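# Four arms drive the powered tray fully out

## Task

Make the motorised tray slide out of its housing until it reaches its end stop, and leave it there on its own: if the tray only stays extended because a robot is holding it, the goal is not met. Arm mounts (metres, heading in degrees measured counter-clockwise from +x): arm1 at x=-0.61 y=+0.37 z=+0.80 heading -99; arm2 at x=-0.25 y=-0.35 z=+0.79 heading +83; arm3 at x=+0.16 y=+0.35 z=+0.74 heading -90; arm4 at x=+0.69 y=-0.36 z=+0.82 heading +79.

## Robot and tools

ROBOTS. Four identical i2rt Big YAM arms, named arm1, arm2, arm3 and arm4, each with six revolute joints, a two-finger gripper and a wrist camera. Reach is roughly 1.0 m from the joint 1 axis. Two fixed room cameras, cam_high and cam_low, also give views. The arms act independently; if one stalls, the rest keep moving.

FRAME. Everything is expressed in one shared scene frame, origin on the floor, +z up. The mount positions and headings in the task are in this frame. The hand point is the spot midway between the fingertips; its z axis runs along the fingers and the fingers close along its y axis. With joints 1 and 6 at 0 and the hand level and forward, the wrist camera rides on top of the hand looking toward the fingertips.

JOINTS (radians; gripper in metres). All targets are absolute, never offsets from the present position.
- joint1_rad: -2.879 to 2.879, done within 0.045. Rotates the whole arm about its foot; positive is counter-clockwise seen from above; 0 points along the foot's heading.
- joint2_rad: 0 to 3.141, tolerance 0.14. Shoulder; 0 has the upper arm lying back roughly horizontal, increasing lifts it up and over to the front.
- joint3_rad: 0 to 3.019, tolerance 0.09. Elbow; 0 is fully folded, larger opens it.
- joint4_rad: -1.692 to 1.57, tolerance 0.055. Wrist pitch; positive tips the fingers up.
- joint5_rad: -1.57 to 1.57, tolerance 0.03. Sideways wrist swing; positive goes to the arm's right.
- joint6_rad: -2.094 to 2.094, tolerance 0.035. Hand roll; positive is clockwise viewed from behind the hand.
- gripper_m: 0 to 0.093, tolerance 0.003. Fingertip gap; each pad can squeeze about 50 to 62 N, some less.
Joints move at different speeds, so the hand can take a wide, curved route between postures.

TOOLS.
execute_actions(actions, cameras): actions is a list containing a single action or nothing. The action is one object keyed by arm name; under each arm put "joints", an object of joint-name to absolute target. Any arm in one action can be commanded at once; they start together and may finish at different moments, e.g. {"arm1": {"joints": {"gripper_m": 0.05}}, "arm2": {"joints": {"joint1_rad": 0.3}}}. An empty list just reports state and pictures. cameras lists which cameras to return (arm1_cam_wrist ... arm4_cam_wrist, cam_high, cam_low, or "all"); omitted or null means all, [] means none. The "pictures" line gives the image order. Any unknown key, camera name or out-of-range value rejects the whole call and nothing moves. Joints or arms you omit may keep pushing toward an earlier target.
wait(seconds): 0 to 10 s, commands nothing, returns state and images.
zoom_image(camera, region): enlarges [x0, y0, x1, y1] pixels (origin top-left, at most 504 by 504) of that camera's latest full image.
read_manual(section): only "licences"; no motion.
finished_scene(scene): closes the current scene, given its number, once the robots have held the last command; irreversible, and reports success. Ending a reply with no tool call ends everything.

RESULT LINES. joint_positions gives current readings (gripper_m is the sum of the two finger slides). joint_status tells how each commanded joint ended: reached, "off_target" (stopped short and may still push), "contact_stop" or "time_out" (target dropped, holds where it stopped, except a time_out joint that keeps pushing toward a target at most 0.375, 0.375, 0.113, 0.225, 0.075, 0.3 rad away for joints 1 to 6 and will move on if freed), "not_followed" (a safety check blocked that arm's joint targets, usually with a "cause:" line; the gripper part still runs, and the blocked targets may be retried on later actions). on_its_own lists what moved or held without being commanded this call; "held at" is a held target, not a position. Joint torques are raw drive outputs with per-arm offsets, scale and noise; nonzero even in free air. MOTOR HOT appears from 85 °C; at 100 °C an OVER-TEMPERATURE FAULT drops that arm and its gripper until cool, and joints show "limit_stop_at_motor_heat"; resend the target afterwards.

CAUTIONS. These arms do not yield on contact and can shove hard; to relieve a stalled joint, command its reported position. Tiny target changes may produce no motion. A loaded joint sags. Squeezing two robots together fails the run outright, and a hard collision may too; the clearance check can react late and ignores fingers, gripper housings and wrist cameras, and nothing reports robot-to-robot contact. Objects touching robots are fine. The robot keeps its last command while you are thinking. Avoid dropping, slipping, slamming, heavy impacts and very hard pushing, and make sure the tray stays fully extended after the arms let go, before calling finished_scene. Faster robot motion is better.

Each tool is called after ">>>" as name([rows], argument=value, ...), one row to a line, values as JSON.

## Session

>>> execute_actions(actions=[])

Scene clock: 0.00 s.
Joint torques (N m, as the arm reports them, + toward a larger angle): no reading
Motor temperatures (°C, as the motors report them): arm1=[29 29 28 29 28 27] | arm2=[29 30 28 29 29 26] | arm3=[27 30 29 26 30 29] | arm4=[27 29 29 27 27 27]
arm1.joint_positions: joint1_rad=-0.006 joint2_rad=+0.390 joint3_rad=+1.597 joint4_rad=-1.586 joint5_rad=+0.026 joint6_rad=+0.450 gripper_m=+0.094
arm1.joint_status: not commanded
arm1.hand: x=-0.6195 y=+0.3022 z=+1.3979 quat_wxyz=(-0.439, -0.739, -0.379, +0.342) (m; scene frame)
arm2.joint_positions: joint1_rad=-0.440 joint2_rad=+0.453 joint3_rad=+1.421 joint4_rad=-1.528 joint5_rad=+0.190 joint6_rad=+0.000 gripper_m=+0.095
arm2.joint_status: not commanded
arm2.hand: x=-0.1482 y=-0.2568 z=+1.3355 quat_wxyz=(-0.461, +0.376, -0.787, -0.165) (m; scene frame)
arm3.joint_positions: joint1_rad=+0.698 joint2_rad=+0.292 joint3_rad=+1.509 joint4_rad=-1.547 joint5_rad=-0.031 joint6_rad=-0.446 gripper_m=+0.094
arm3.joint_status: not commanded
arm3.hand: x=+0.1910 y=+0.3218 z=+1.3180 quat_wxyz=(-0.466, -0.166, -0.797, +0.346) (m; scene frame)
arm4.joint_positions: joint1_rad=+0.099 joint2_rad=+0.301 joint3_rad=+1.371 joint4_rad=-1.334 joint5_rad=-0.089 joint6_rad=+0.230 gripper_m=+0.094
arm4.joint_status: not commanded
arm4.hand: x=+0.6891 y=-0.2609 z=+1.3952 quat_wxyz=(-0.374, +0.481, -0.630, -0.482) (m; scene frame)
pictures: arm1_cam_wrist, arm2_cam_wrist, arm3_cam_wrist, arm4_cam_wrist, cam_high, cam_low
Images, in order (width x height): arm1_cam_wrist 504x504, arm2_cam_wrist 504x504, arm3_cam_wrist 504x504, arm4_cam_wrist 504x504, cam_high 504x504, cam_low 504x504.

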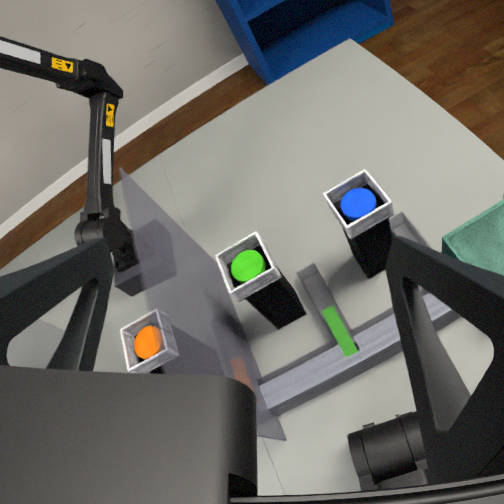

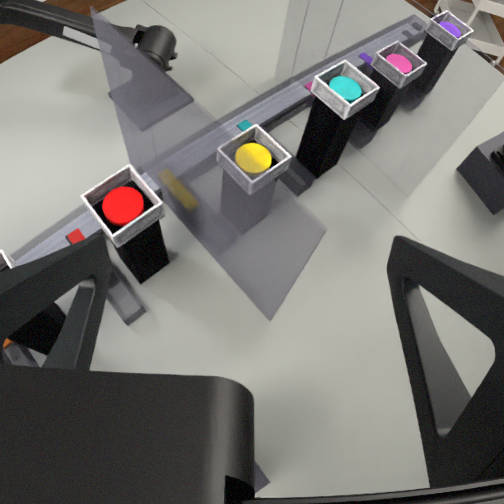

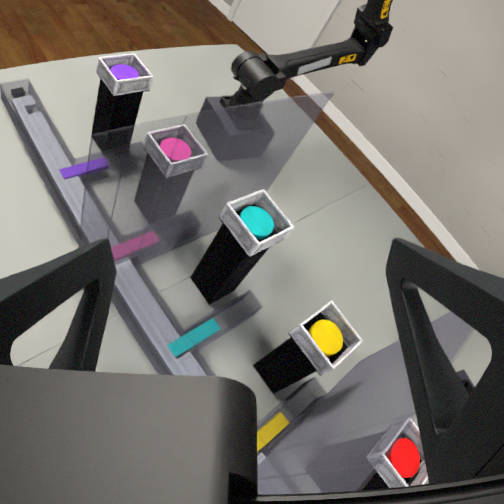

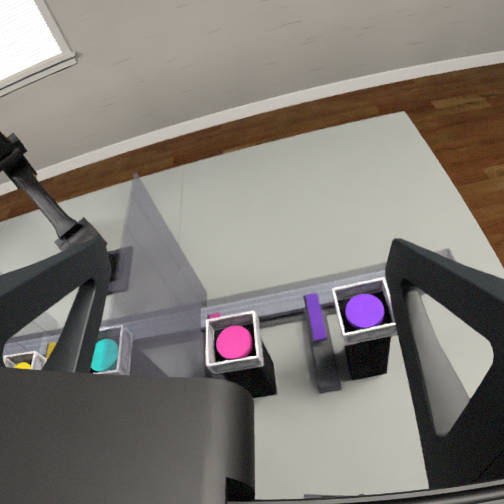

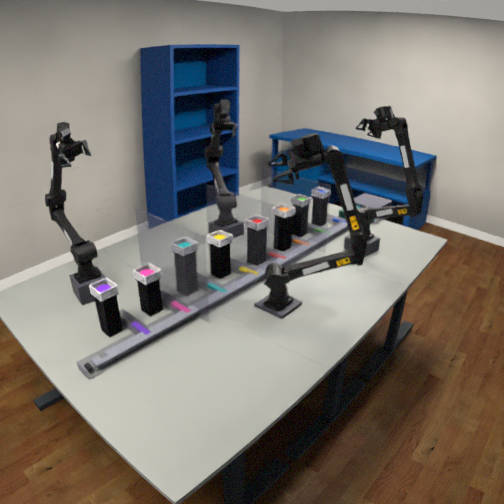

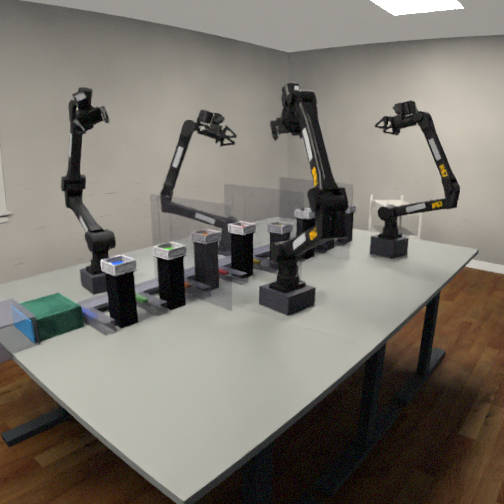

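>>> zoom_image(camera="cam_low", region=[0, 220, 240, 380])

>>> zoom_image(camera="arm3_cam_wrist", region=[0, 40, 220, 260])

>>> zoom_image(camera="cam_high", region=[60, 170, 420, 390])

Region (0, 220, 240, 380) of cam_low's 504x504 image, scaled by 2.100, with more detail than that image has.

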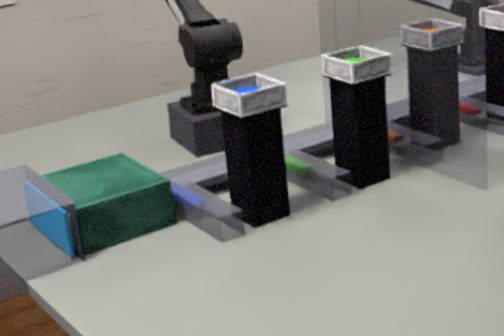

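Region (0, 40, 220, 260) of arm3_cam_wrist's 504x504 image, scaled by 2.291, with more detail than that image has.

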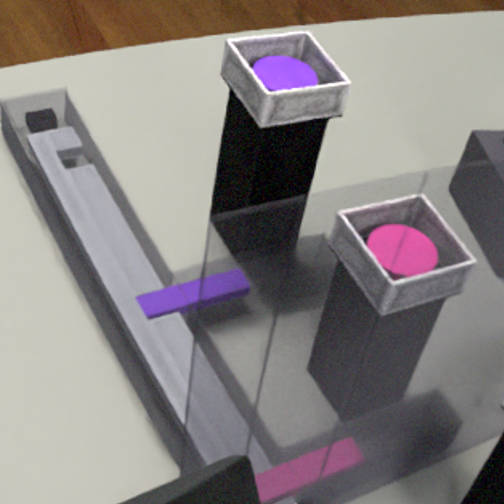

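Region (60, 170, 420, 390) of cam_high's 504x504 image, scaled by 1.400, with more detail than that image has.

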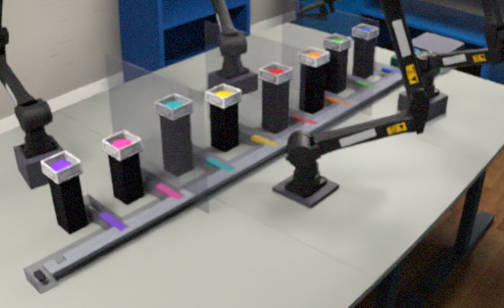

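>>> execute_actions([
  {"arm1":{"joints":{"joint1_rad":0,"joint2_rad":1.21,"joint3_rad":1.45,"joint4_rad":-1.6,"joint5_rad":0,"joint6_rad":0,"gripper_m":0}},"arm2":{"joints":{"joint1_rad":0,"joint2_rad":1.21,"joint3_rad":1.45,"joint4_rad":-1.6,"joint5_rad":0,"joint6_rad":0,"gripper_m":0}},"arm3":{"joints":{"joint1_rad":0.15,"joint2_rad":1.21,"joint3_rad":1.45,"joint4_rad":-1.6,"joint5_rad":0,"joint6_rad":0,"gripper_m":0}},"arm4":{"joints":{"joint1_rad":0.2,"joint2_rad":1.21,"joint3_rad":1.45,"joint4_rad":-1.6,"joint5_rad":0,"joint6_rad":0,"gripper_m":0}}},
])

Scene clock: 17.87 s.
Joint torques (N m, as the arm reports them, + toward a larger angle): arm1=[ 2.53 -9.77  9.38  0.4  -0.06  0.  ] | arm2=[-1.37 -8.22  9.77  0.66 -0.07  0.14] | arm3=[  0.47 -10.55   9.44   0.21   0.13  -0.02] | arm4=[ 2.03 -9.31  8.93  0.6   0.12 -0.07]
Motor temperatures (°C, as the motors report them): arm1=[29 30 30 29 28 27] | arm2=[29 30 32 29 29 26] | arm3=[27 31 31 27 30 29] | arm4=[27 30 32 28 27 27]
arm1.joint_positions: joint1_rad=-0.006 joint2_rad=+1.220 joint3_rad=+1.443 joint4_rad=-1.589 joint5_rad=+0.002 joint6_rad=+0.014 gripper_m=+0.000
arm1.joint_status: all done
arm1.hand: x=-0.6663 y=-0.0079 z=+1.1446 quat_wxyz=(-0.061, -0.762, -0.640, +0.075) (m; scene frame)
arm2.joint_positions: joint1_rad=-0.001 joint2_rad=+1.221 joint3_rad=+1.427 joint4_rad=-1.594 joint5_rad=+0.002 joint6_rad=+0.000 gripper_m=+0.001
arm2.joint_status: all done
arm2.hand: x=-0.2011 y=+0.0215 z=+1.1417 quat_wxyz=(-0.069, +0.657, -0.748, -0.066) (m; scene frame)
arm3.joint_positions: joint1_rad=+0.154 joint2_rad=+1.212 joint3_rad=+1.440 joint4_rad=-1.583 joint5_rad=-0.003 joint6_rad=-0.011 gripper_m=+0.000
arm3.joint_status: all done
arm3.hand: x=+0.2157 y=-0.0200 z=+1.0894 quat_wxyz=(-0.082, -0.644, -0.757, +0.068) (m; scene frame)
arm4.joint_positions: joint1_rad=+0.191 joint2_rad=+1.213 joint3_rad=+1.445 joint4_rad=-1.590 joint5_rad=-0.003 joint6_rad=+0.014 gripper_m=+0.001
arm4.joint_status: all done
arm4.hand: x=+0.6955 y=+0.0152 z=+1.1741 quat_wxyz=(-0.073, +0.695, -0.711, -0.080) (m; scene frame)
pictures: arm1_cam_wrist, arm2_cam_wrist, arm3_cam_wrist, arm4_cam_wrist, cam_high, cam_low
Images, in order (width x height): arm1_cam_wrist 504x504, arm2_cam_wrist 504x504, arm3_cam_wrist 504x504, arm4_cam_wrist 504x504, cam_high 504x504, cam_low 504x504.

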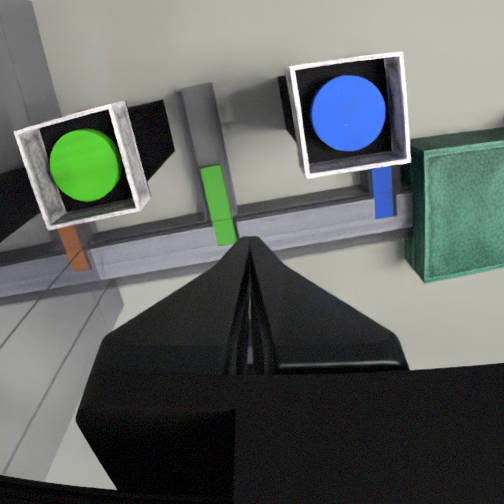

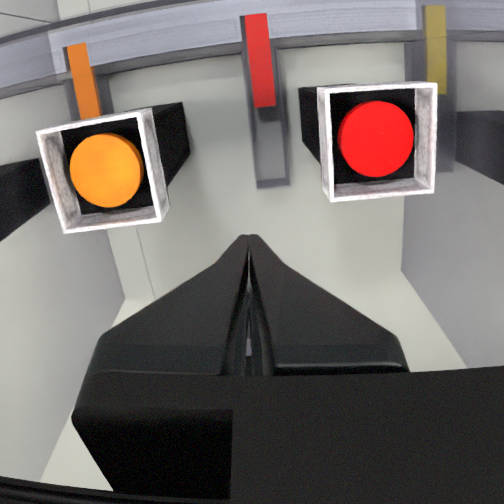

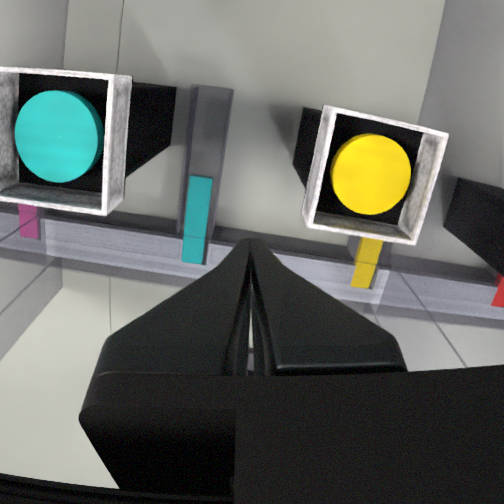

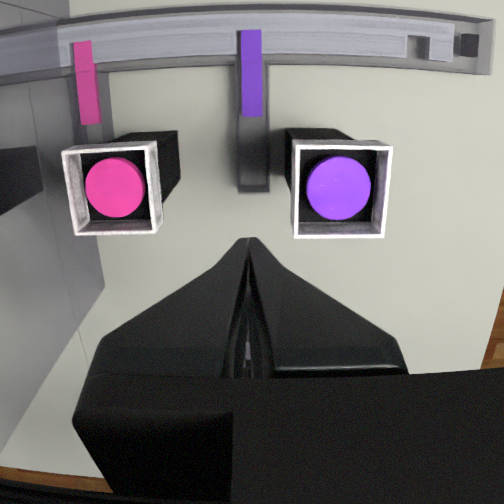

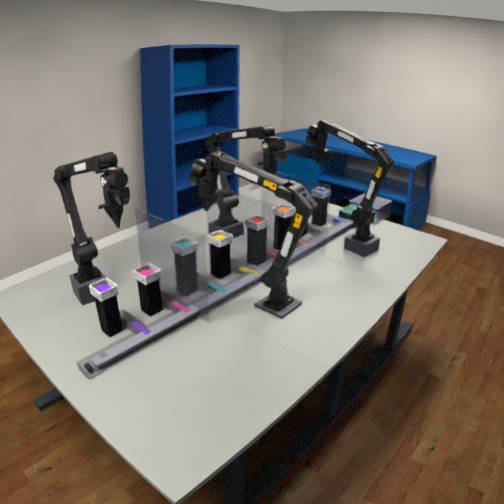

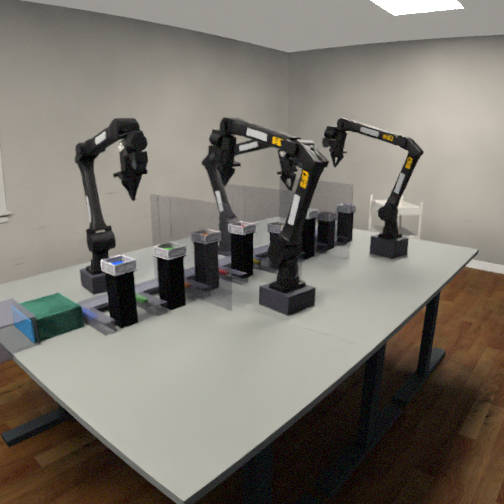

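>>> execute_actions([
  {"arm1":{"joints":{"joint1_rad":-0.18,"joint2_rad":1.4,"joint3_rad":1.3,"joint4_rad":-1.46}},"arm2":{"joints":{"joint1_rad":0.29,"joint2_rad":1.26,"joint3_rad":1.17,"joint4_rad":-1.455}},"arm3":{"joints":{"joint1_rad":-0.08,"joint2_rad":1.29,"joint3_rad":1.34,"joint4_rad":-1.61}},"arm4":{"joints":{"joint1_rad":0.557,"joint2_rad":1.3,"joint3_rad":1.14,"joint4_rad":-1.4}}},
])

Scene clock: 40.90 s.
Joint torques (N m, as the arm reports them, + toward a larger angle): arm1=[  2.09 -13.43  10.11   1.01   0.04  -0.05] | arm2=[-2.09 -7.74  8.1   1.   -0.02  0.15] | arm3=[  1.06 -11.44   8.97  -0.15   0.1   -0.09] | arm4=[  1.13 -10.68   8.2    1.18   0.    -0.05]
Motor temperatures (°C, as the motors report them): arm1=[29 31 34 29 28 27] | arm2=[29 31 36 29 29 26] | arm3=[27 32 37 26 30 30] | arm4=[27 30 37 27 27 27]
arm1.joint_positions: joint1_rad=-0.186 joint2_rad=+1.404 joint3_rad=+1.289 joint4_rad=-1.471 joint5_rad=+0.000 joint6_rad=+0.013 gripper_m=+0.000
arm1.joint_status: all done
arm1.hand: x=-0.7399 y=-0.0120 z=+1.0172 quat_wxyz=(+0.010, -0.820, -0.572, -0.008) (m; scene frame)
arm2.joint_positions: joint1_rad=+0.297 joint2_rad=+1.267 joint3_rad=+1.170 joint4_rad=-1.465 joint5_rad=+0.001 joint6_rad=+0.000 gripper_m=+0.001
arm2.joint_status: all done
arm2.hand: x=-0.3103 y=+0.0021 z=+1.0259 quat_wxyz=(-0.004, +0.765, -0.644, -0.010) (m; scene frame)
arm3.joint_positions: joint1_rad=-0.088 joint2_rad=+1.291 joint3_rad=+1.334 joint4_rad=-1.595 joint5_rad=-0.001 joint6_rad=-0.010 gripper_m=+0.000
arm3.joint_status: all done
arm3.hand: x=+0.1252 y=-0.0141 z=+1.0179 quat_wxyz=(-0.006, -0.736, -0.677, +0.005) (m; scene frame)
arm4.joint_positions: joint1_rad=+0.556 joint2_rad=+1.302 joint3_rad=+1.143 joint4_rad=-1.411 joint5_rad=+0.000 joint6_rad=+0.013 gripper_m=+0.001
arm4.joint_status: all done
arm4.hand: x=+0.5648 y=-0.0194 z=+1.0258 quat_wxyz=(-0.001, +0.818, -0.575, -0.004) (m; scene frame)
pictures: arm1_cam_wrist, arm2_cam_wrist, arm3_cam_wrist, arm4_cam_wrist, cam_high, cam_low
Images, in order (width x height): arm1_cam_wrist 504x504, arm2_cam_wrist 504x504, arm3_cam_wrist 504x504, arm4_cam_wrist 504x504, cam_high 504x504, cam_low 504x504.

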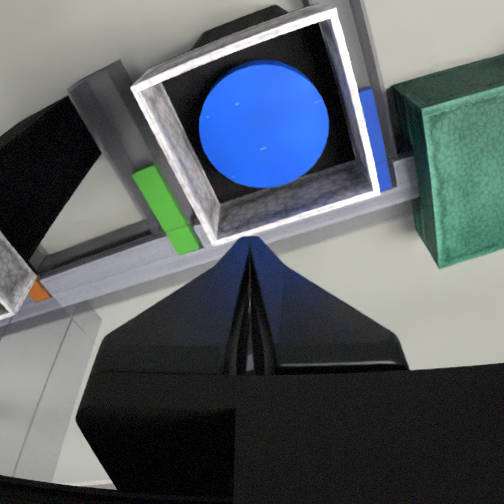

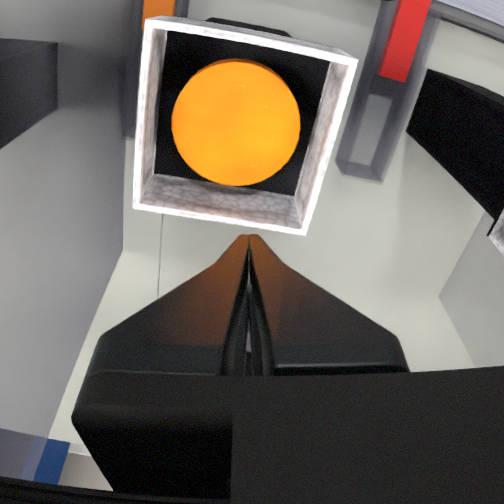

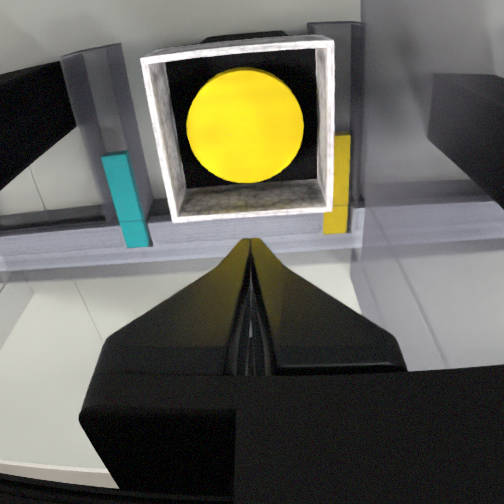

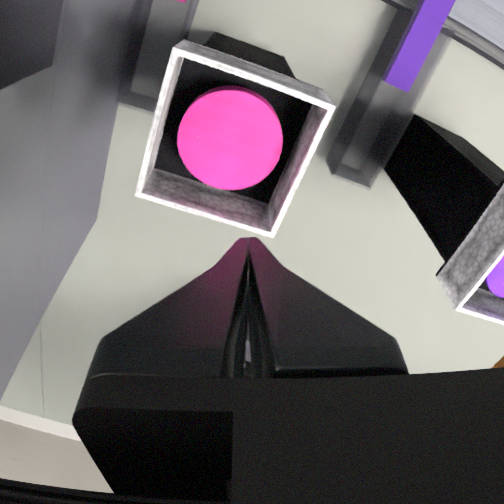

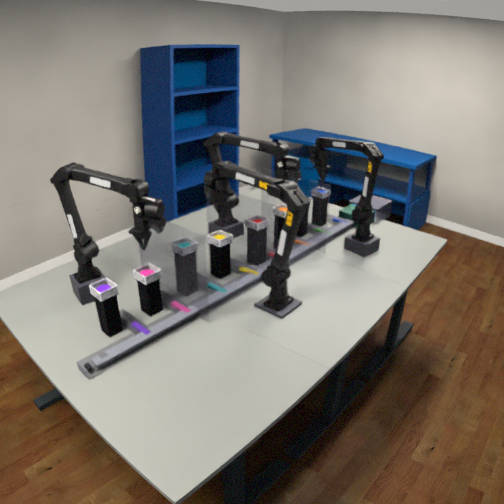

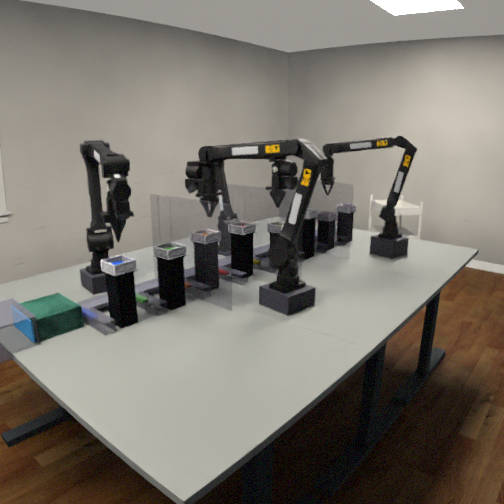

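>>> execute_actions([
  {"arm1":{"joints":{"joint1_rad":-0.2,"joint2_rad":1.425,"joint3_rad":1.22,"joint4_rad":-1.35}},"arm2":{"joints":{"joint1_rad":0.31,"joint2_rad":1.285,"joint3_rad":1.08,"joint4_rad":-1.35}},"arm3":{"joints":{"joint2_rad":1.3,"joint3_rad":1.21,"joint4_rad":-1.47}},"arm4":{"joints":{"joint1_rad":0.59,"joint2_rad":1.33,"joint3_rad":0.98,"joint4_rad":-1.22}}},
])

Scene clock: 47.77 s.
Joint torques (N m, as the arm reports them, + toward a larger angle): arm1=[  0.48 -12.14   8.72   0.9    0.04  -0.01] | arm2=[-0.9  -7.12  7.39  1.   -0.02  0.15] | arm3=[  1.08 -10.35   8.75   1.18   0.11  -0.1 ] | arm4=[  2.16 -10.21   7.66   1.2   -0.02  -0.06]
Motor temperatures (°C, as the motors report them): arm1=[29 31 35 29 28 27] | arm2=[29 31 35 29 29 26] | arm3=[27 32 37 26 30 30] | arm4=[27 30 37 27 27 27]
arm1.joint_positions: joint1_rad=-0.190 joint2_rad=+1.422 joint3_rad=+1.224 joint4_rad=-1.365 joint5_rad=+0.000 joint6_rad=+0.013 gripper_m=+0.000
arm1.joint_status: all done
arm1.hand: x=-0.7441 y=-0.0181 z=+0.9855 quat_wxyz=(+0.003, -0.821, -0.571, +0.001) (m; scene frame)
arm2.joint_positions: joint1_rad=+0.304 joint2_rad=+1.279 joint3_rad=+1.084 joint4_rad=-1.360 joint5_rad=+0.001 joint6_rad=+0.000 gripper_m=+0.001
arm2.joint_status: all done
arm2.hand: x=-0.3132 y=+0.0030 z=+0.9898 quat_wxyz=(-0.007, +0.767, -0.642, -0.013) (m; scene frame)
arm3.joint_positions: joint1_rad=-0.088 joint2_rad=+1.294 joint3_rad=+1.208 joint4_rad=-1.486 joint5_rad=-0.001 joint6_rad=-0.010 gripper_m=+0.000
arm3.joint_status: all done
arm3.hand: x=+0.1256 y=-0.0091 z=+0.9688 quat_wxyz=(+0.001, -0.736, -0.677, -0.002) (m; scene frame)
arm4.joint_positions: joint1_rad=+0.579 joint2_rad=+1.327 joint3_rad=+0.985 joint4_rad=-1.231 joint5_rad=+0.000 joint6_rad=+0.013 gripper_m=+0.001
arm4.joint_status: all done
arm4.hand: x=+0.5597 y=-0.0299 z=+0.9589 quat_wxyz=(+0.000, +0.825, -0.566, -0.003) (m; scene frame)
pictures: arm1_cam_wrist, arm2_cam_wrist, arm3_cam_wrist, arm4_cam_wrist, cam_high, cam_low
Images, in order (width x height): arm1_cam_wrist 504x504, arm2_cam_wrist 504x504, arm3_cam_wrist 504x504, arm4_cam_wrist 504x504, cam_high 504x504, cam_low 504x504.

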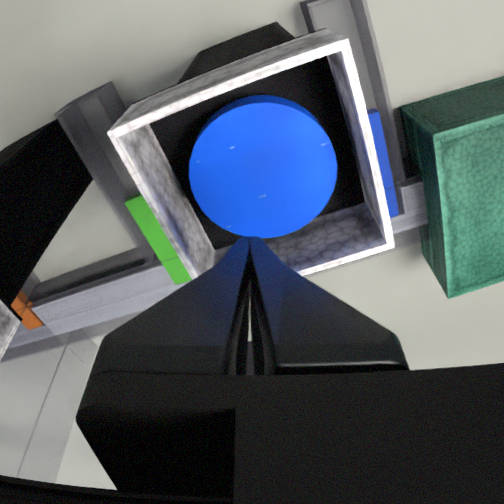

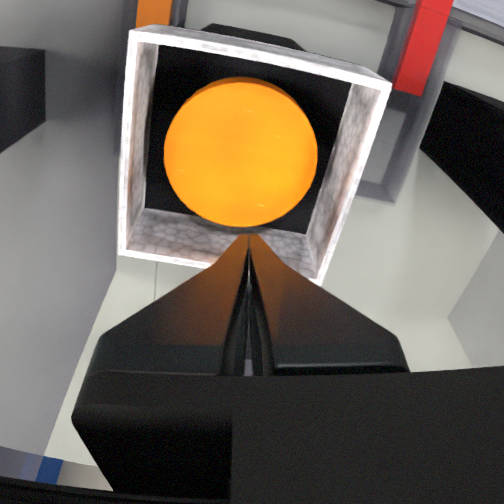

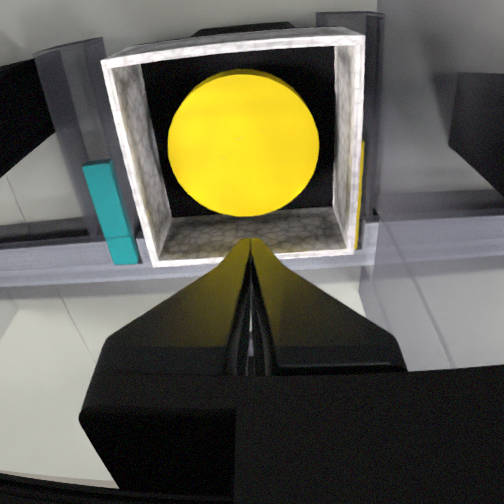

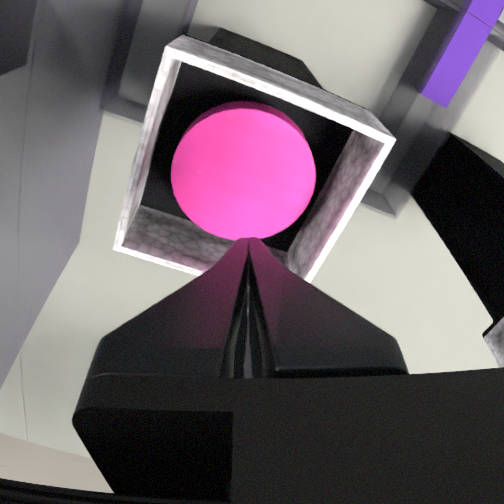

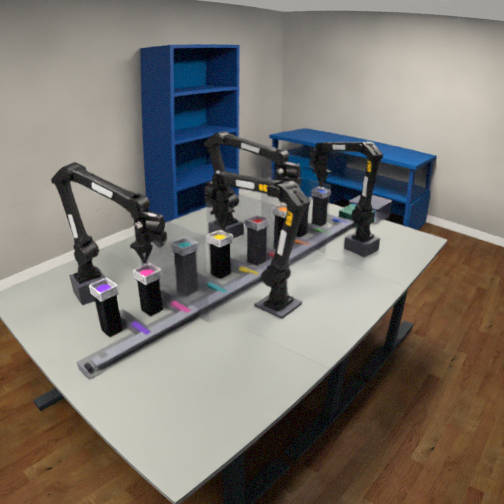

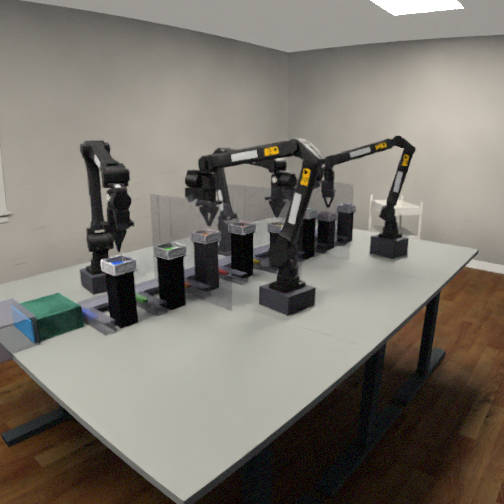

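>>> execute_actions([
  {"arm1":{"joints":{"joint1_rad":-0.215,"joint2_rad":1.53,"joint4_rad":-1.33}},"arm2":{"joints":{"joint1_rad":0.32,"joint2_rad":1.4,"joint4_rad":-1.31}},"arm3":{"joints":{"joint2_rad":1.41,"joint4_rad":-1.42}},"arm4":{"joints":{"joint2_rad":1.45,"joint4_rad":-1.2}}},
])

Scene clock: 54.23 s.
Joint torques (N m, as the arm reports them, + toward a larger angle): arm1=[  0.5  -12.75   8.06   1.     0.03  -0.02] | arm2=[-0.86 -9.01  7.36  0.76 -0.02  0.15] | arm3=[  1.02 -12.66   8.41   0.97   0.11  -0.07] | arm4=[  2.12 -12.33   7.11   0.82  -0.01  -0.06]
Motor temperatures (°C, as the motors report them): arm1=[29 31 34 29 28 28] | arm2=[29 31 35 29 29 26] | arm3=[27 32 38 26 30 30] | arm4=[27 31 36 27 27 27]
arm1.joint_positions: joint1_rad=-0.207 joint2_rad=+1.525 joint3_rad=+1.224 joint4_rad=-1.343 joint5_rad=+0.000 joint6_rad=+0.013 gripper_m=+0.000
arm1.joint_status: all done
arm1.hand: x=-0.7543 y=-0.0245 z=+0.9450 quat_wxyz=(+0.026, -0.825, -0.563, -0.032) (m; scene frame)
arm2.joint_positions: joint1_rad=+0.314 joint2_rad=+1.396 joint3_rad=+1.084 joint4_rad=-1.317 joint5_rad=+0.001 joint6_rad=+0.000 gripper_m=+0.001
arm2.joint_status: all done
arm2.hand: x=-0.3200 y=+0.0179 z=+0.9496 quat_wxyz=(+0.017, +0.770, -0.637, +0.016) (m; scene frame)
arm3.joint_positions: joint1_rad=-0.088 joint2_rad=+1.404 joint3_rad=+1.208 joint4_rad=-1.434 joint5_rad=-0.001 joint6_rad=-0.010 gripper_m=+0.000
arm3.joint_status: all done
arm3.hand: x=+0.1236 y=-0.0311 z=+0.9293 quat_wxyz=(+0.020, -0.735, -0.677, -0.024) (m; scene frame)
arm4.joint_positions: joint1_rad=+0.579 joint2_rad=+1.454 joint3_rad=+0.985 joint4_rad=-1.209 joint5_rad=+0.000 joint6_rad=+0.013 gripper_m=+0.001
arm4.joint_status: all done
arm4.hand: x=+0.5580 y=-0.0260 z=+0.9160 quat_wxyz=(+0.029, +0.824, -0.565, +0.041) (m; scene frame)
pictures: arm1_cam_wrist, arm2_cam_wrist, arm3_cam_wrist, arm4_cam_wrist, cam_high, cam_low
Images, in order (width x height): arm1_cam_wrist 504x504, arm2_cam_wrist 504x504, arm3_cam_wrist 504x504, arm4_cam_wrist 504x504, cam_high 504x504, cam_low 504x504.

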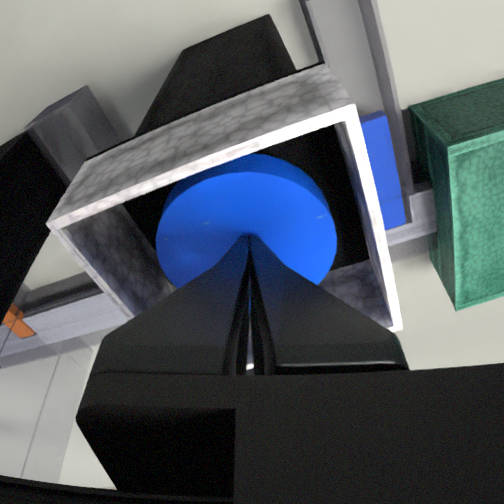

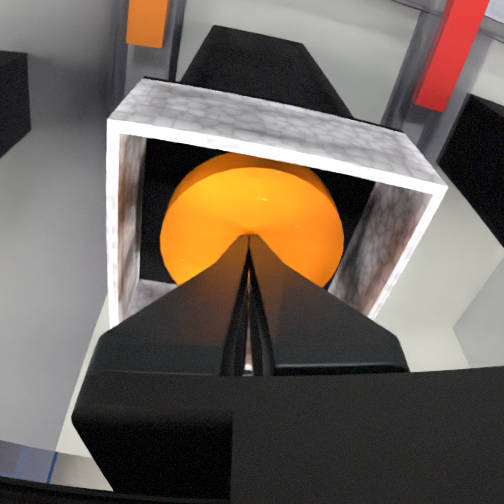

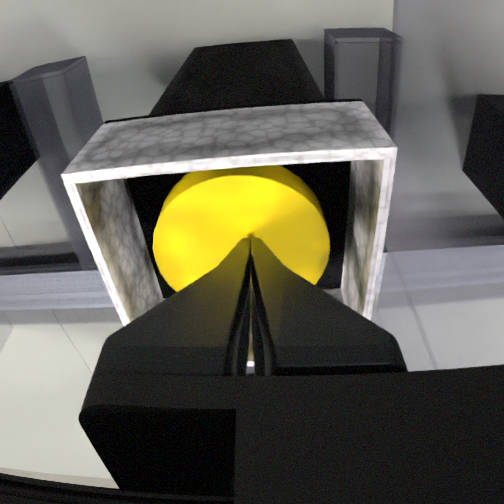

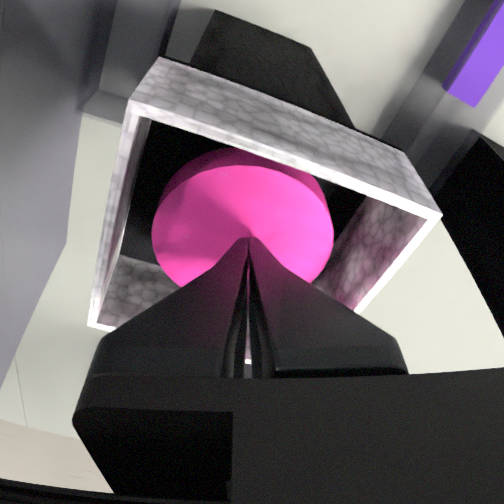

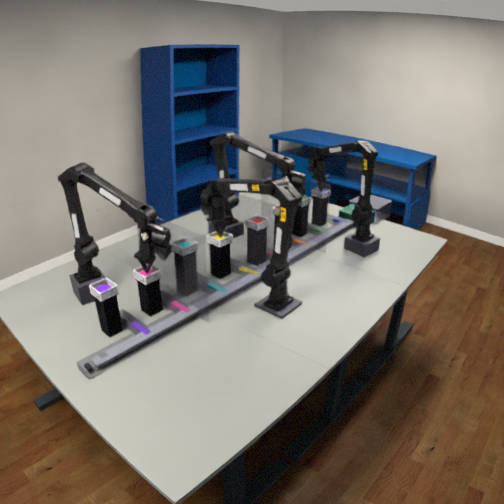

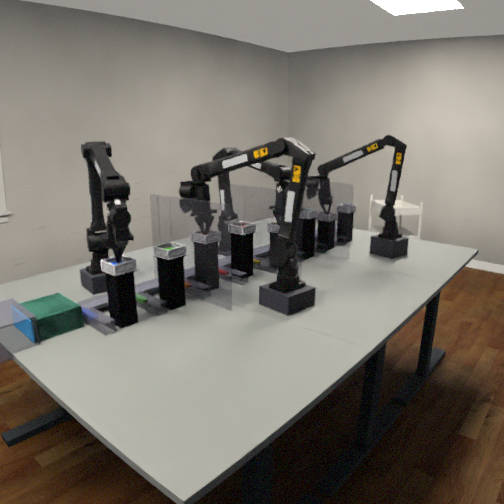

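>>> execute_actions([
  {"arm1":{"joints":{"joint2_rad":1.575}},"arm2":{"joints":{"joint2_rad":1.45}},"arm3":{"joints":{"joint2_rad":1.46}},"arm4":{"joints":{"joint2_rad":1.51}}},
], cameras=["cam_high"])

>>> execute_actions([
  {"arm1":{"joints":{"joint2_rad":1.4}},"arm2":{"joints":{"joint2_rad":1.25}},"arm3":{"joints":{"joint2_rad":1.24}},"arm4":{"joints":{"joint2_rad":1.29}}},
], cameras=["cam_high"])

>>> execute_actions([
  {"arm1":{"joints":{"joint1_rad":0.337,"joint4_rad":-1.445,"joint6_rad":0.15}},"arm2":{"joints":{"joint1_rad":-0.262,"joint4_rad":-1.23,"joint6_rad":-0.3}},"arm3":{"joints":{"joint1_rad":0.46,"joint4_rad":-1.27,"joint6_rad":0.4}},"arm4":{"joints":{"joint1_rad":-0.053,"joint4_rad":-1.295}}},
])

Scene clock: 71.30 s.
Joint torques (N m, as the arm reports them, + toward a larger angle): arm1=[  0.57 -10.98   8.18   0.67   0.01  -0.03] | arm2=[-0.92 -6.69  7.3   0.71 -0.02  0.15] | arm3=[  1.27 -10.29   8.33   0.95   0.13  -0.07] | arm4=[ 2.21 -9.53  7.    0.74  0.   -0.05]
Motor temperatures (°C, as the motors report them): arm1=[29 32 34 29 28 28] | arm2=[29 31 34 29 29 26] | arm3=[27 32 38 26 30 30] | arm4=[27 31 36 27 27 27]
arm1.joint_positions: joint1_rad=-0.207 joint2_rad=+1.541 joint3_rad=+1.224 joint4_rad=-1.343 joint5_rad=+0.000 joint6_rad=+0.013 gripper_m=+0.000
arm1.joint_status: all done
arm1.hand: x=-0.7544 y=-0.0247 z=+0.9385 quat_wxyz=(+0.031, -0.825, -0.563, -0.039) (m; scene frame)
arm2.joint_positions: joint1_rad=+0.314 joint2_rad=+1.416 joint3_rad=+1.084 joint4_rad=-1.317 joint5_rad=+0.001 joint6_rad=+0.000 gripper_m=+0.001
arm2.joint_status: all done
arm2.hand: x=-0.3201 y=+0.0183 z=+0.9424 quat_wxyz=(+0.024, +0.770, -0.637, +0.024) (m; scene frame)
arm3.joint_positions: joint1_rad=-0.088 joint2_rad=+1.424 joint3_rad=+1.208 joint4_rad=-1.434 joint5_rad=-0.001 joint6_rad=-0.010 gripper_m=+0.000
arm3.joint_status: all done
arm3.hand: x=+0.1235 y=-0.0323 z=+0.9220 quat_wxyz=(+0.027, -0.735, -0.677, -0.031) (m; scene frame)
arm4.joint_positions: joint1_rad=+0.579 joint2_rad=+1.478 joint3_rad=+0.985 joint4_rad=-1.208 joint5_rad=+0.000 joint6_rad=+0.013 gripper_m=+0.001
arm4.joint_status: all done
arm4.hand: x=+0.5582 y=-0.0265 z=+0.9079 quat_wxyz=(+0.036, +0.823, -0.565, +0.050) (m; scene frame)
pictures: cam_high
Images, in order (width x height): cam_high 504x504.

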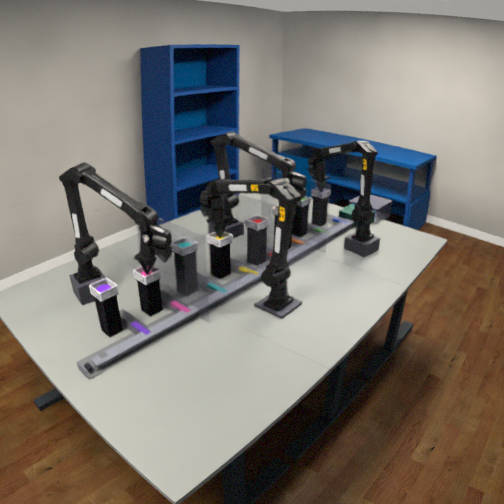

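Scene clock: 72.50 s.
Joint torques (N m, as the arm reports them, + toward a larger angle): arm1=[  0.5  -10.23   8.83   1.31   0.05  -0.01] | arm2=[-0.97 -6.96  8.01  0.95 -0.02  0.15] | arm3=[ 1.13 -9.57  8.95  1.27  0.1  -0.06] | arm4=[ 2.08 -8.7   7.91  1.12 -0.01 -0.06]
Motor temperatures (°C, as the motors report them): arm1=[29 32 34 29 28 28] | arm2=[29 31 34 29 29 26] | arm3=[27 32 38 26 30 30] | arm4=[27 31 36 27 27 27]
arm1.joint_positions: joint1_rad=-0.207 joint2_rad=+1.389 joint3_rad=+1.223 joint4_rad=-1.341 joint5_rad=+0.000 joint6_rad=+0.013 gripper_m=+0.000
arm1.joint_status: all done
arm1.hand: x=-0.7518 y=-0.0190 z=+0.9983 quat_wxyz=(-0.013, -0.826, -0.564, +0.024) (m; scene frame)
arm2.joint_positions: joint1_rad=+0.314 joint2_rad=+1.238 joint3_rad=+1.084 joint4_rad=-1.314 joint5_rad=+0.001 joint6_rad=+0.000 gripper_m=+0.001
arm2.joint_status: all done
arm2.hand: x=-0.3182 y=+0.0102 z=+1.0042 quat_wxyz=(-0.034, +0.769, -0.637, -0.046) (m; scene frame)
arm3.joint_positions: joint1_rad=-0.088 joint2_rad=+1.229 joint3_rad=+1.207 joint4_rad=-1.431 joint5_rad=-0.001 joint6_rad=-0.010 gripper_m=+0.000
arm3.joint_status: all done
arm3.hand: x=+0.1251 y=-0.0151 z=+0.9915 quat_wxyz=(-0.039, -0.734, -0.676, +0.042) (m; scene frame)
arm4.joint_positions: joint1_rad=+0.579 joint2_rad=+1.277 joint3_rad=+0.985 joint4_rad=-1.207 joint5_rad=+0.000 joint6_rad=+0.013 gripper_m=+0.001
arm4.joint_status: all done
arm4.hand: x=+0.5580 y=-0.0255 z=+0.9761 quat_wxyz=(-0.020, +0.824, -0.565, -0.034) (m; scene frame)
pictures: cam_high
Images, in order (width x height): cam_high 504x504.

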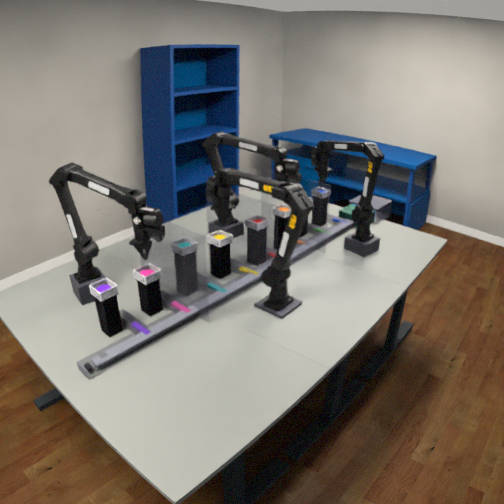

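Scene clock: 73.93 s.
Joint torques (N m, as the arm reports them, + toward a larger angle): arm1=[ -0.02 -11.33   8.74  -0.25   0.08   0.25] | arm2=[-1.21 -6.67  7.97  1.26 -0.03  0.02] | arm3=[  0.26 -10.25   9.11   1.68   0.13  -0.08] | arm4=[ 0.57 -8.66  7.72  0.11 -0.02 -0.05]
Motor temperatures (°C, as the motors report them): arm1=[29 32 34 29 28 28] | arm2=[29 31 35 29 29 26] | arm3=[27 32 38 26 30 30] | arm4=[27 31 36 27 27 27]
arm1.joint_positions: joint1_rad=+0.338 joint2_rad=+1.392 joint3_rad=+1.223 joint4_rad=-1.432 joint5_rad=-0.001 joint6_rad=+0.136 gripper_m=+0.000
arm1.joint_status: all done
arm1.hand: x=-0.5344 y=-0.0169 z=+0.9963 quat_wxyz=(+0.017, -0.689, -0.724, -0.012) (m; scene frame)
arm2.joint_positions: joint1_rad=-0.265 joint2_rad=+1.239 joint3_rad=+1.084 joint4_rad=-1.238 joint5_rad=+0.000 joint6_rad=-0.285 gripper_m=+0.001
arm2.joint_status: all done
arm2.hand: x=-0.1039 y=+0.0060 z=+1.0046 quat_wxyz=(-0.080, +0.665, -0.741, -0.045) (m; scene frame)
arm3.joint_positions: joint1_rad=+0.462 joint2_rad=+1.229 joint3_rad=+1.207 joint4_rad=-1.286 joint5_rad=-0.001 joint6_rad=+0.389 gripper_m=+0.000
arm3.joint_status: all done
arm3.hand: x=+0.3379 y=-0.0103 z=+0.9984 quat_wxyz=(-0.122, -0.677, -0.725, +0.045) (m; scene frame)
arm4.joint_positions: joint1_rad=-0.046 joint2_rad=+1.277 joint3_rad=+0.985 joint4_rad=-1.285 joint5_rad=+0.000 joint6_rad=+0.012 gripper_m=+0.001
arm4.joint_status: all done
arm4.hand: x=+0.7748 y=-0.0292 z=+0.9742 quat_wxyz=(+0.003, +0.611, -0.792, -0.002) (m; scene frame)
pictures: arm1_cam_wrist, arm2_cam_wrist, arm3_cam_wrist, arm4_cam_wrist, cam_high, cam_low
Images, in order (width x height): arm1_cam_wrist 504x504, arm2_cam_wrist 504x504, arm3_cam_wrist 504x504, arm4_cam_wrist 504x504, cam_high 504x504, cam_low 504x504.

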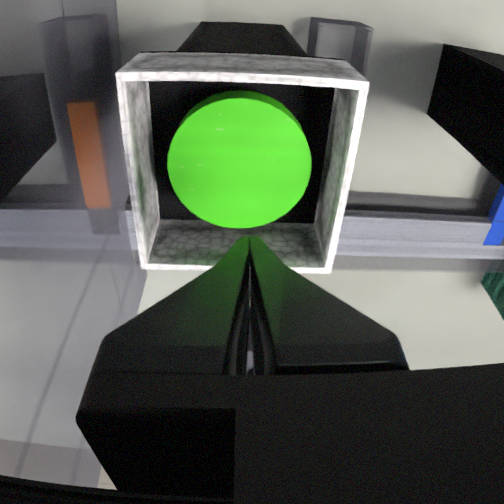

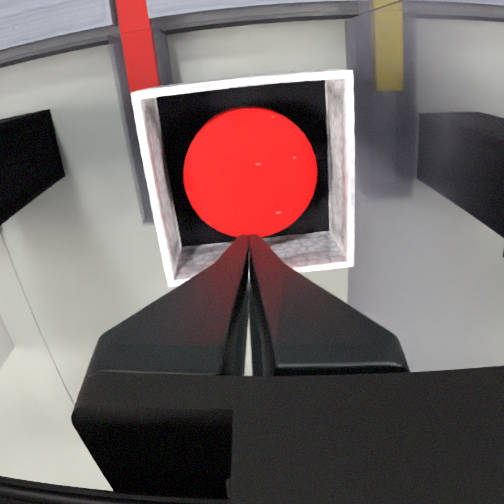

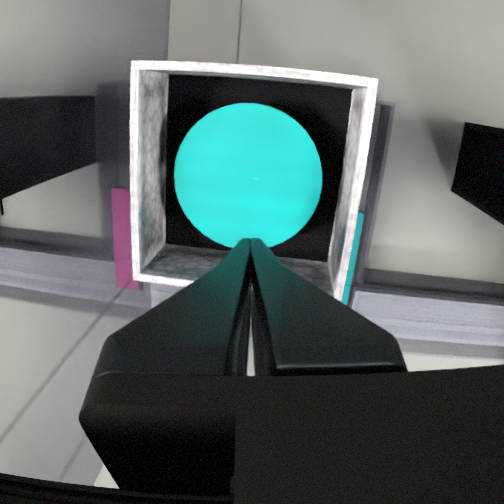

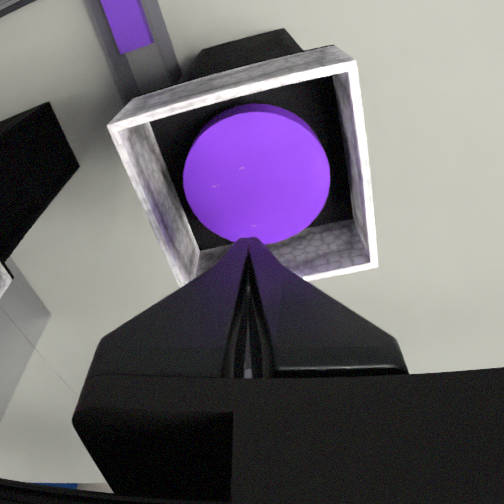

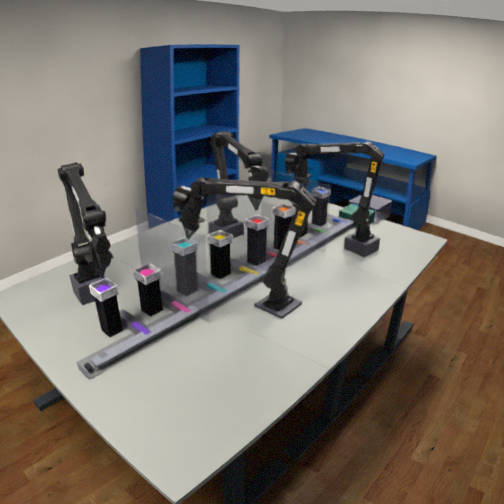

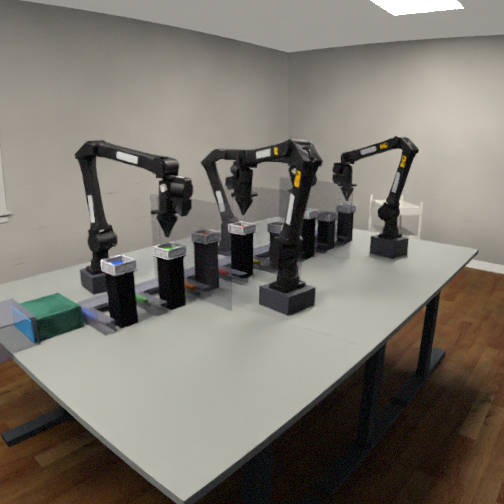

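Orange retracted; a deeper, longer press is needed.

>>> execute_actions([
  {"arm1":{"joints":{"joint2_rad":1.57}},"arm2":{"joints":{"joint2_rad":1.46}},"arm3":{"joints":{"joint2_rad":1.39}},"arm4":{"joints":{"joint2_rad":1.47}}},
], cameras=[])

>>> wait(seconds=1.5)

Scene clock: 77.53 s.
Joint torques (N m, as the arm reports them, + toward a larger angle): arm1=[  1.54 -11.75   7.03   0.03   0.07   0.19] | arm2=[-1.15 -7.64  6.62  0.78 -0.04 -0.01] | arm3=[ 0.39 -9.01  7.69  1.33  0.16 -0.06] | arm4=[ 0.47 -9.28  6.41  0.15 -0.02 -0.04]
Motor temperatures (°C, as the motors report them): arm1=[29 32 34 29 28 28] | arm2=[29 31 35 29 29 26] | arm3=[27 32 39 27 30 30] | arm4=[27 31 36 27 27 27]
arm1.joint_positions: joint1_rad=+0.338 joint2_rad=+1.548 joint3_rad=+1.235 joint4_rad=-1.442 joint5_rad=-0.001 joint6_rad=+0.136 gripper_m=+0.000
arm1.joint_status: all done
arm1.hand: x=-0.5329 y=-0.0250 z=+0.9420 quat_wxyz=(+0.080, -0.686, -0.721, -0.057) (m; scene frame)
arm2.joint_positions: joint1_rad=-0.265 joint2_rad=+1.427 joint3_rad=+1.096 joint4_rad=-1.236 joint5_rad=+0.000 joint6_rad=-0.285 gripper_m=+0.001
arm2.joint_status: all done
arm2.hand: x=-0.0993 y=+0.0191 z=+0.9400 quat_wxyz=(-0.002, +0.669, -0.744, -0.007) (m; scene frame)
arm3.joint_positions: joint1_rad=+0.462 joint2_rad=+1.348 joint3_rad=+1.224 joint4_rad=-1.280 joint5_rad=-0.002 joint6_rad=+0.389 gripper_m=+0.000
arm3.joint_status: all done
arm3.hand: x=+0.3465 y=-0.0274 z=+0.9590 quat_wxyz=(-0.077, -0.681, -0.728, +0.027) (m; scene frame)
arm4.joint_positions: joint1_rad=-0.046 joint2_rad=+1.442 joint3_rad=+0.994 joint4_rad=-1.292 joint5_rad=+0.000 joint6_rad=+0.012 gripper_m=+0.001
arm4.joint_status: all done
arm4.hand: x=+0.7750 y=-0.0269 z=+0.9243 quat_wxyz=(+0.067, +0.609, -0.789, +0.049) (m; scene frame)
pictures: none
No camera images: the call's "cameras" was empty. Leave "cameras" out to get every camera's image.

Scene clock: 79.03 s.
Joint torques (N m, as the arm reports them, + toward a larger angle): arm1=[  0.92 -13.04   7.18  -0.07   0.02   0.27] | arm2=[-1.09 -7.18  6.54  0.81 -0.04 -0.01] | arm3=[ 0.33 -9.02  7.69  1.38  0.14 -0.06] | arm4=[ 0.59 -9.41  6.35  0.12 -0.01 -0.05]
Motor temperatures (°C, as the motors report them): arm1=[29 32 34 29 28 28] | arm2=[29 31 35 29 29 26] | arm3=[27 32 39 27 30 30] | arm4=[27 31 36 27 27 27]
arm1.joint_positions: joint1_rad=+0.338 joint2_rad=+1.548 joint3_rad=+1.235 joint4_rad=-1.442 joint5_rad=-0.001 joint6_rad=+0.136 gripper_m=+0.000
arm1.joint_status: all done
arm1.hand: x=-0.5329 y=-0.0250 z=+0.9420 quat_wxyz=(+0.080, -0.686, -0.721, -0.057) (m; scene frame)
arm2.joint_positions: joint1_rad=-0.265 joint2_rad=+1.427 joint3_rad=+1.096 joint4_rad=-1.236 joint5_rad=+0.000 joint6_rad=-0.285 gripper_m=+0.001
arm2.joint_status: all done
arm2.hand: x=-0.0993 y=+0.0191 z=+0.9400 quat_wxyz=(-0.002, +0.669, -0.744, -0.007) (m; scene frame)
arm3.joint_positions: joint1_rad=+0.462 joint2_rad=+1.348 joint3_rad=+1.224 joint4_rad=-1.280 joint5_rad=-0.002 joint6_rad=+0.389 gripper_m=+0.000
arm3.joint_status: all done
arm3.hand: x=+0.3465 y=-0.0274 z=+0.9590 quat_wxyz=(-0.077, -0.681, -0.728, +0.027) (m; scene frame)
arm4.joint_positions: joint1_rad=-0.046 joint2_rad=+1.442 joint3_rad=+0.994 joint4_rad=-1.292 joint5_rad=+0.000 joint6_rad=+0.012 gripper_m=+0.001
arm4.joint_status: all done
arm4.hand: x=+0.7750 y=-0.0269 z=+0.9243 quat_wxyz=(+0.067, +0.609, -0.789, +0.049) (m; scene frame)
wait: 1.50 s; at rest by 0.27 s
pictures: arm1_cam_wrist, arm2_cam_wrist, arm3_cam_wrist, arm4_cam_wrist, cam_high, cam_low
Images, in order (width x height): arm1_cam_wrist 504x504, arm2_cam_wrist 504x504, arm3_cam_wrist 504x504, arm4_cam_wrist 504x504, cam_high 504x504, cam_low 504x504.

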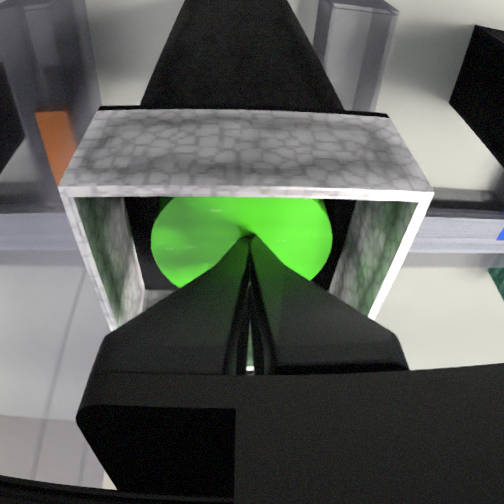

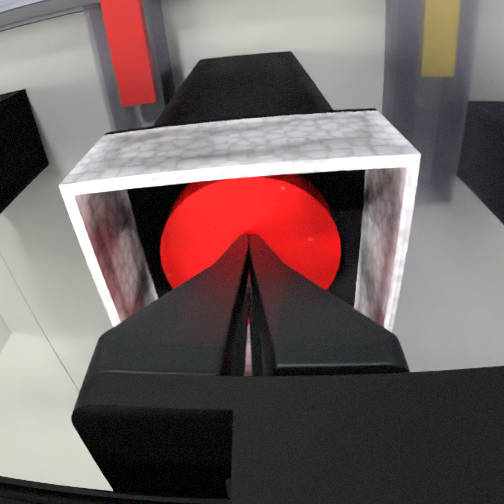

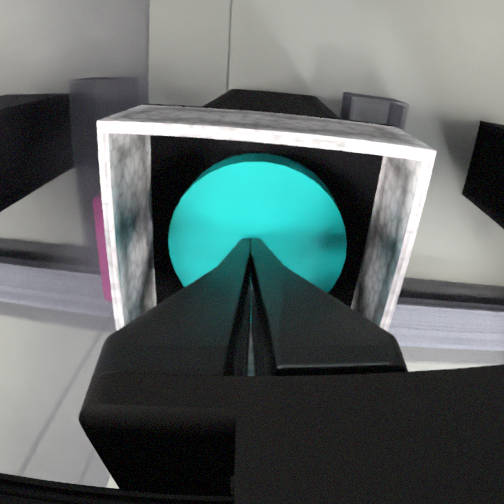

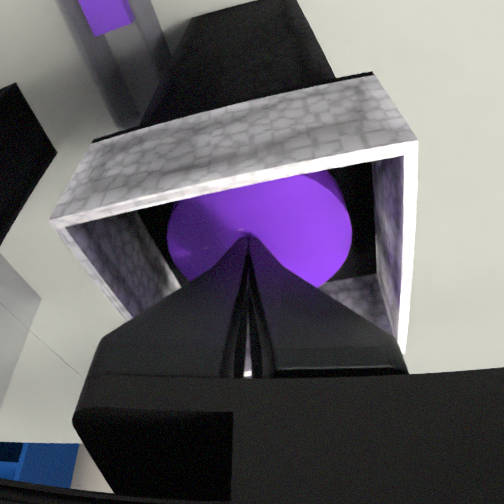

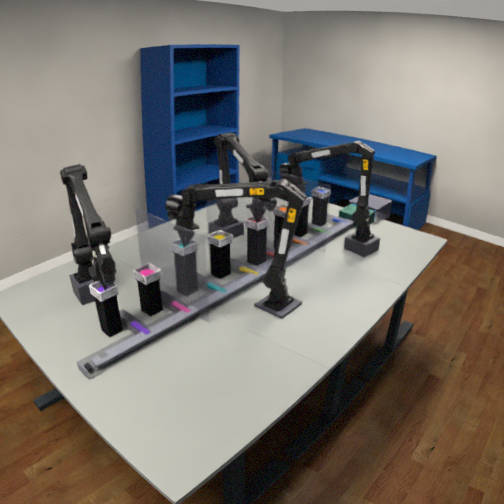

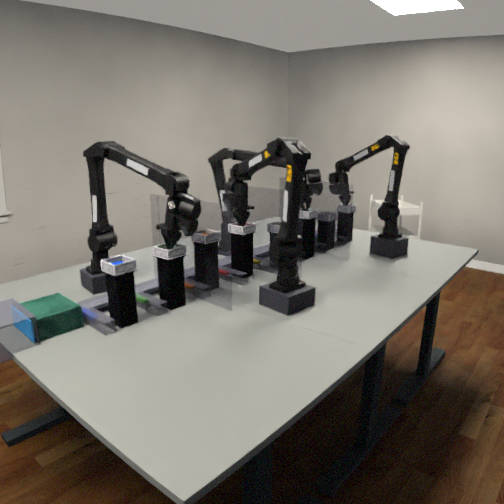

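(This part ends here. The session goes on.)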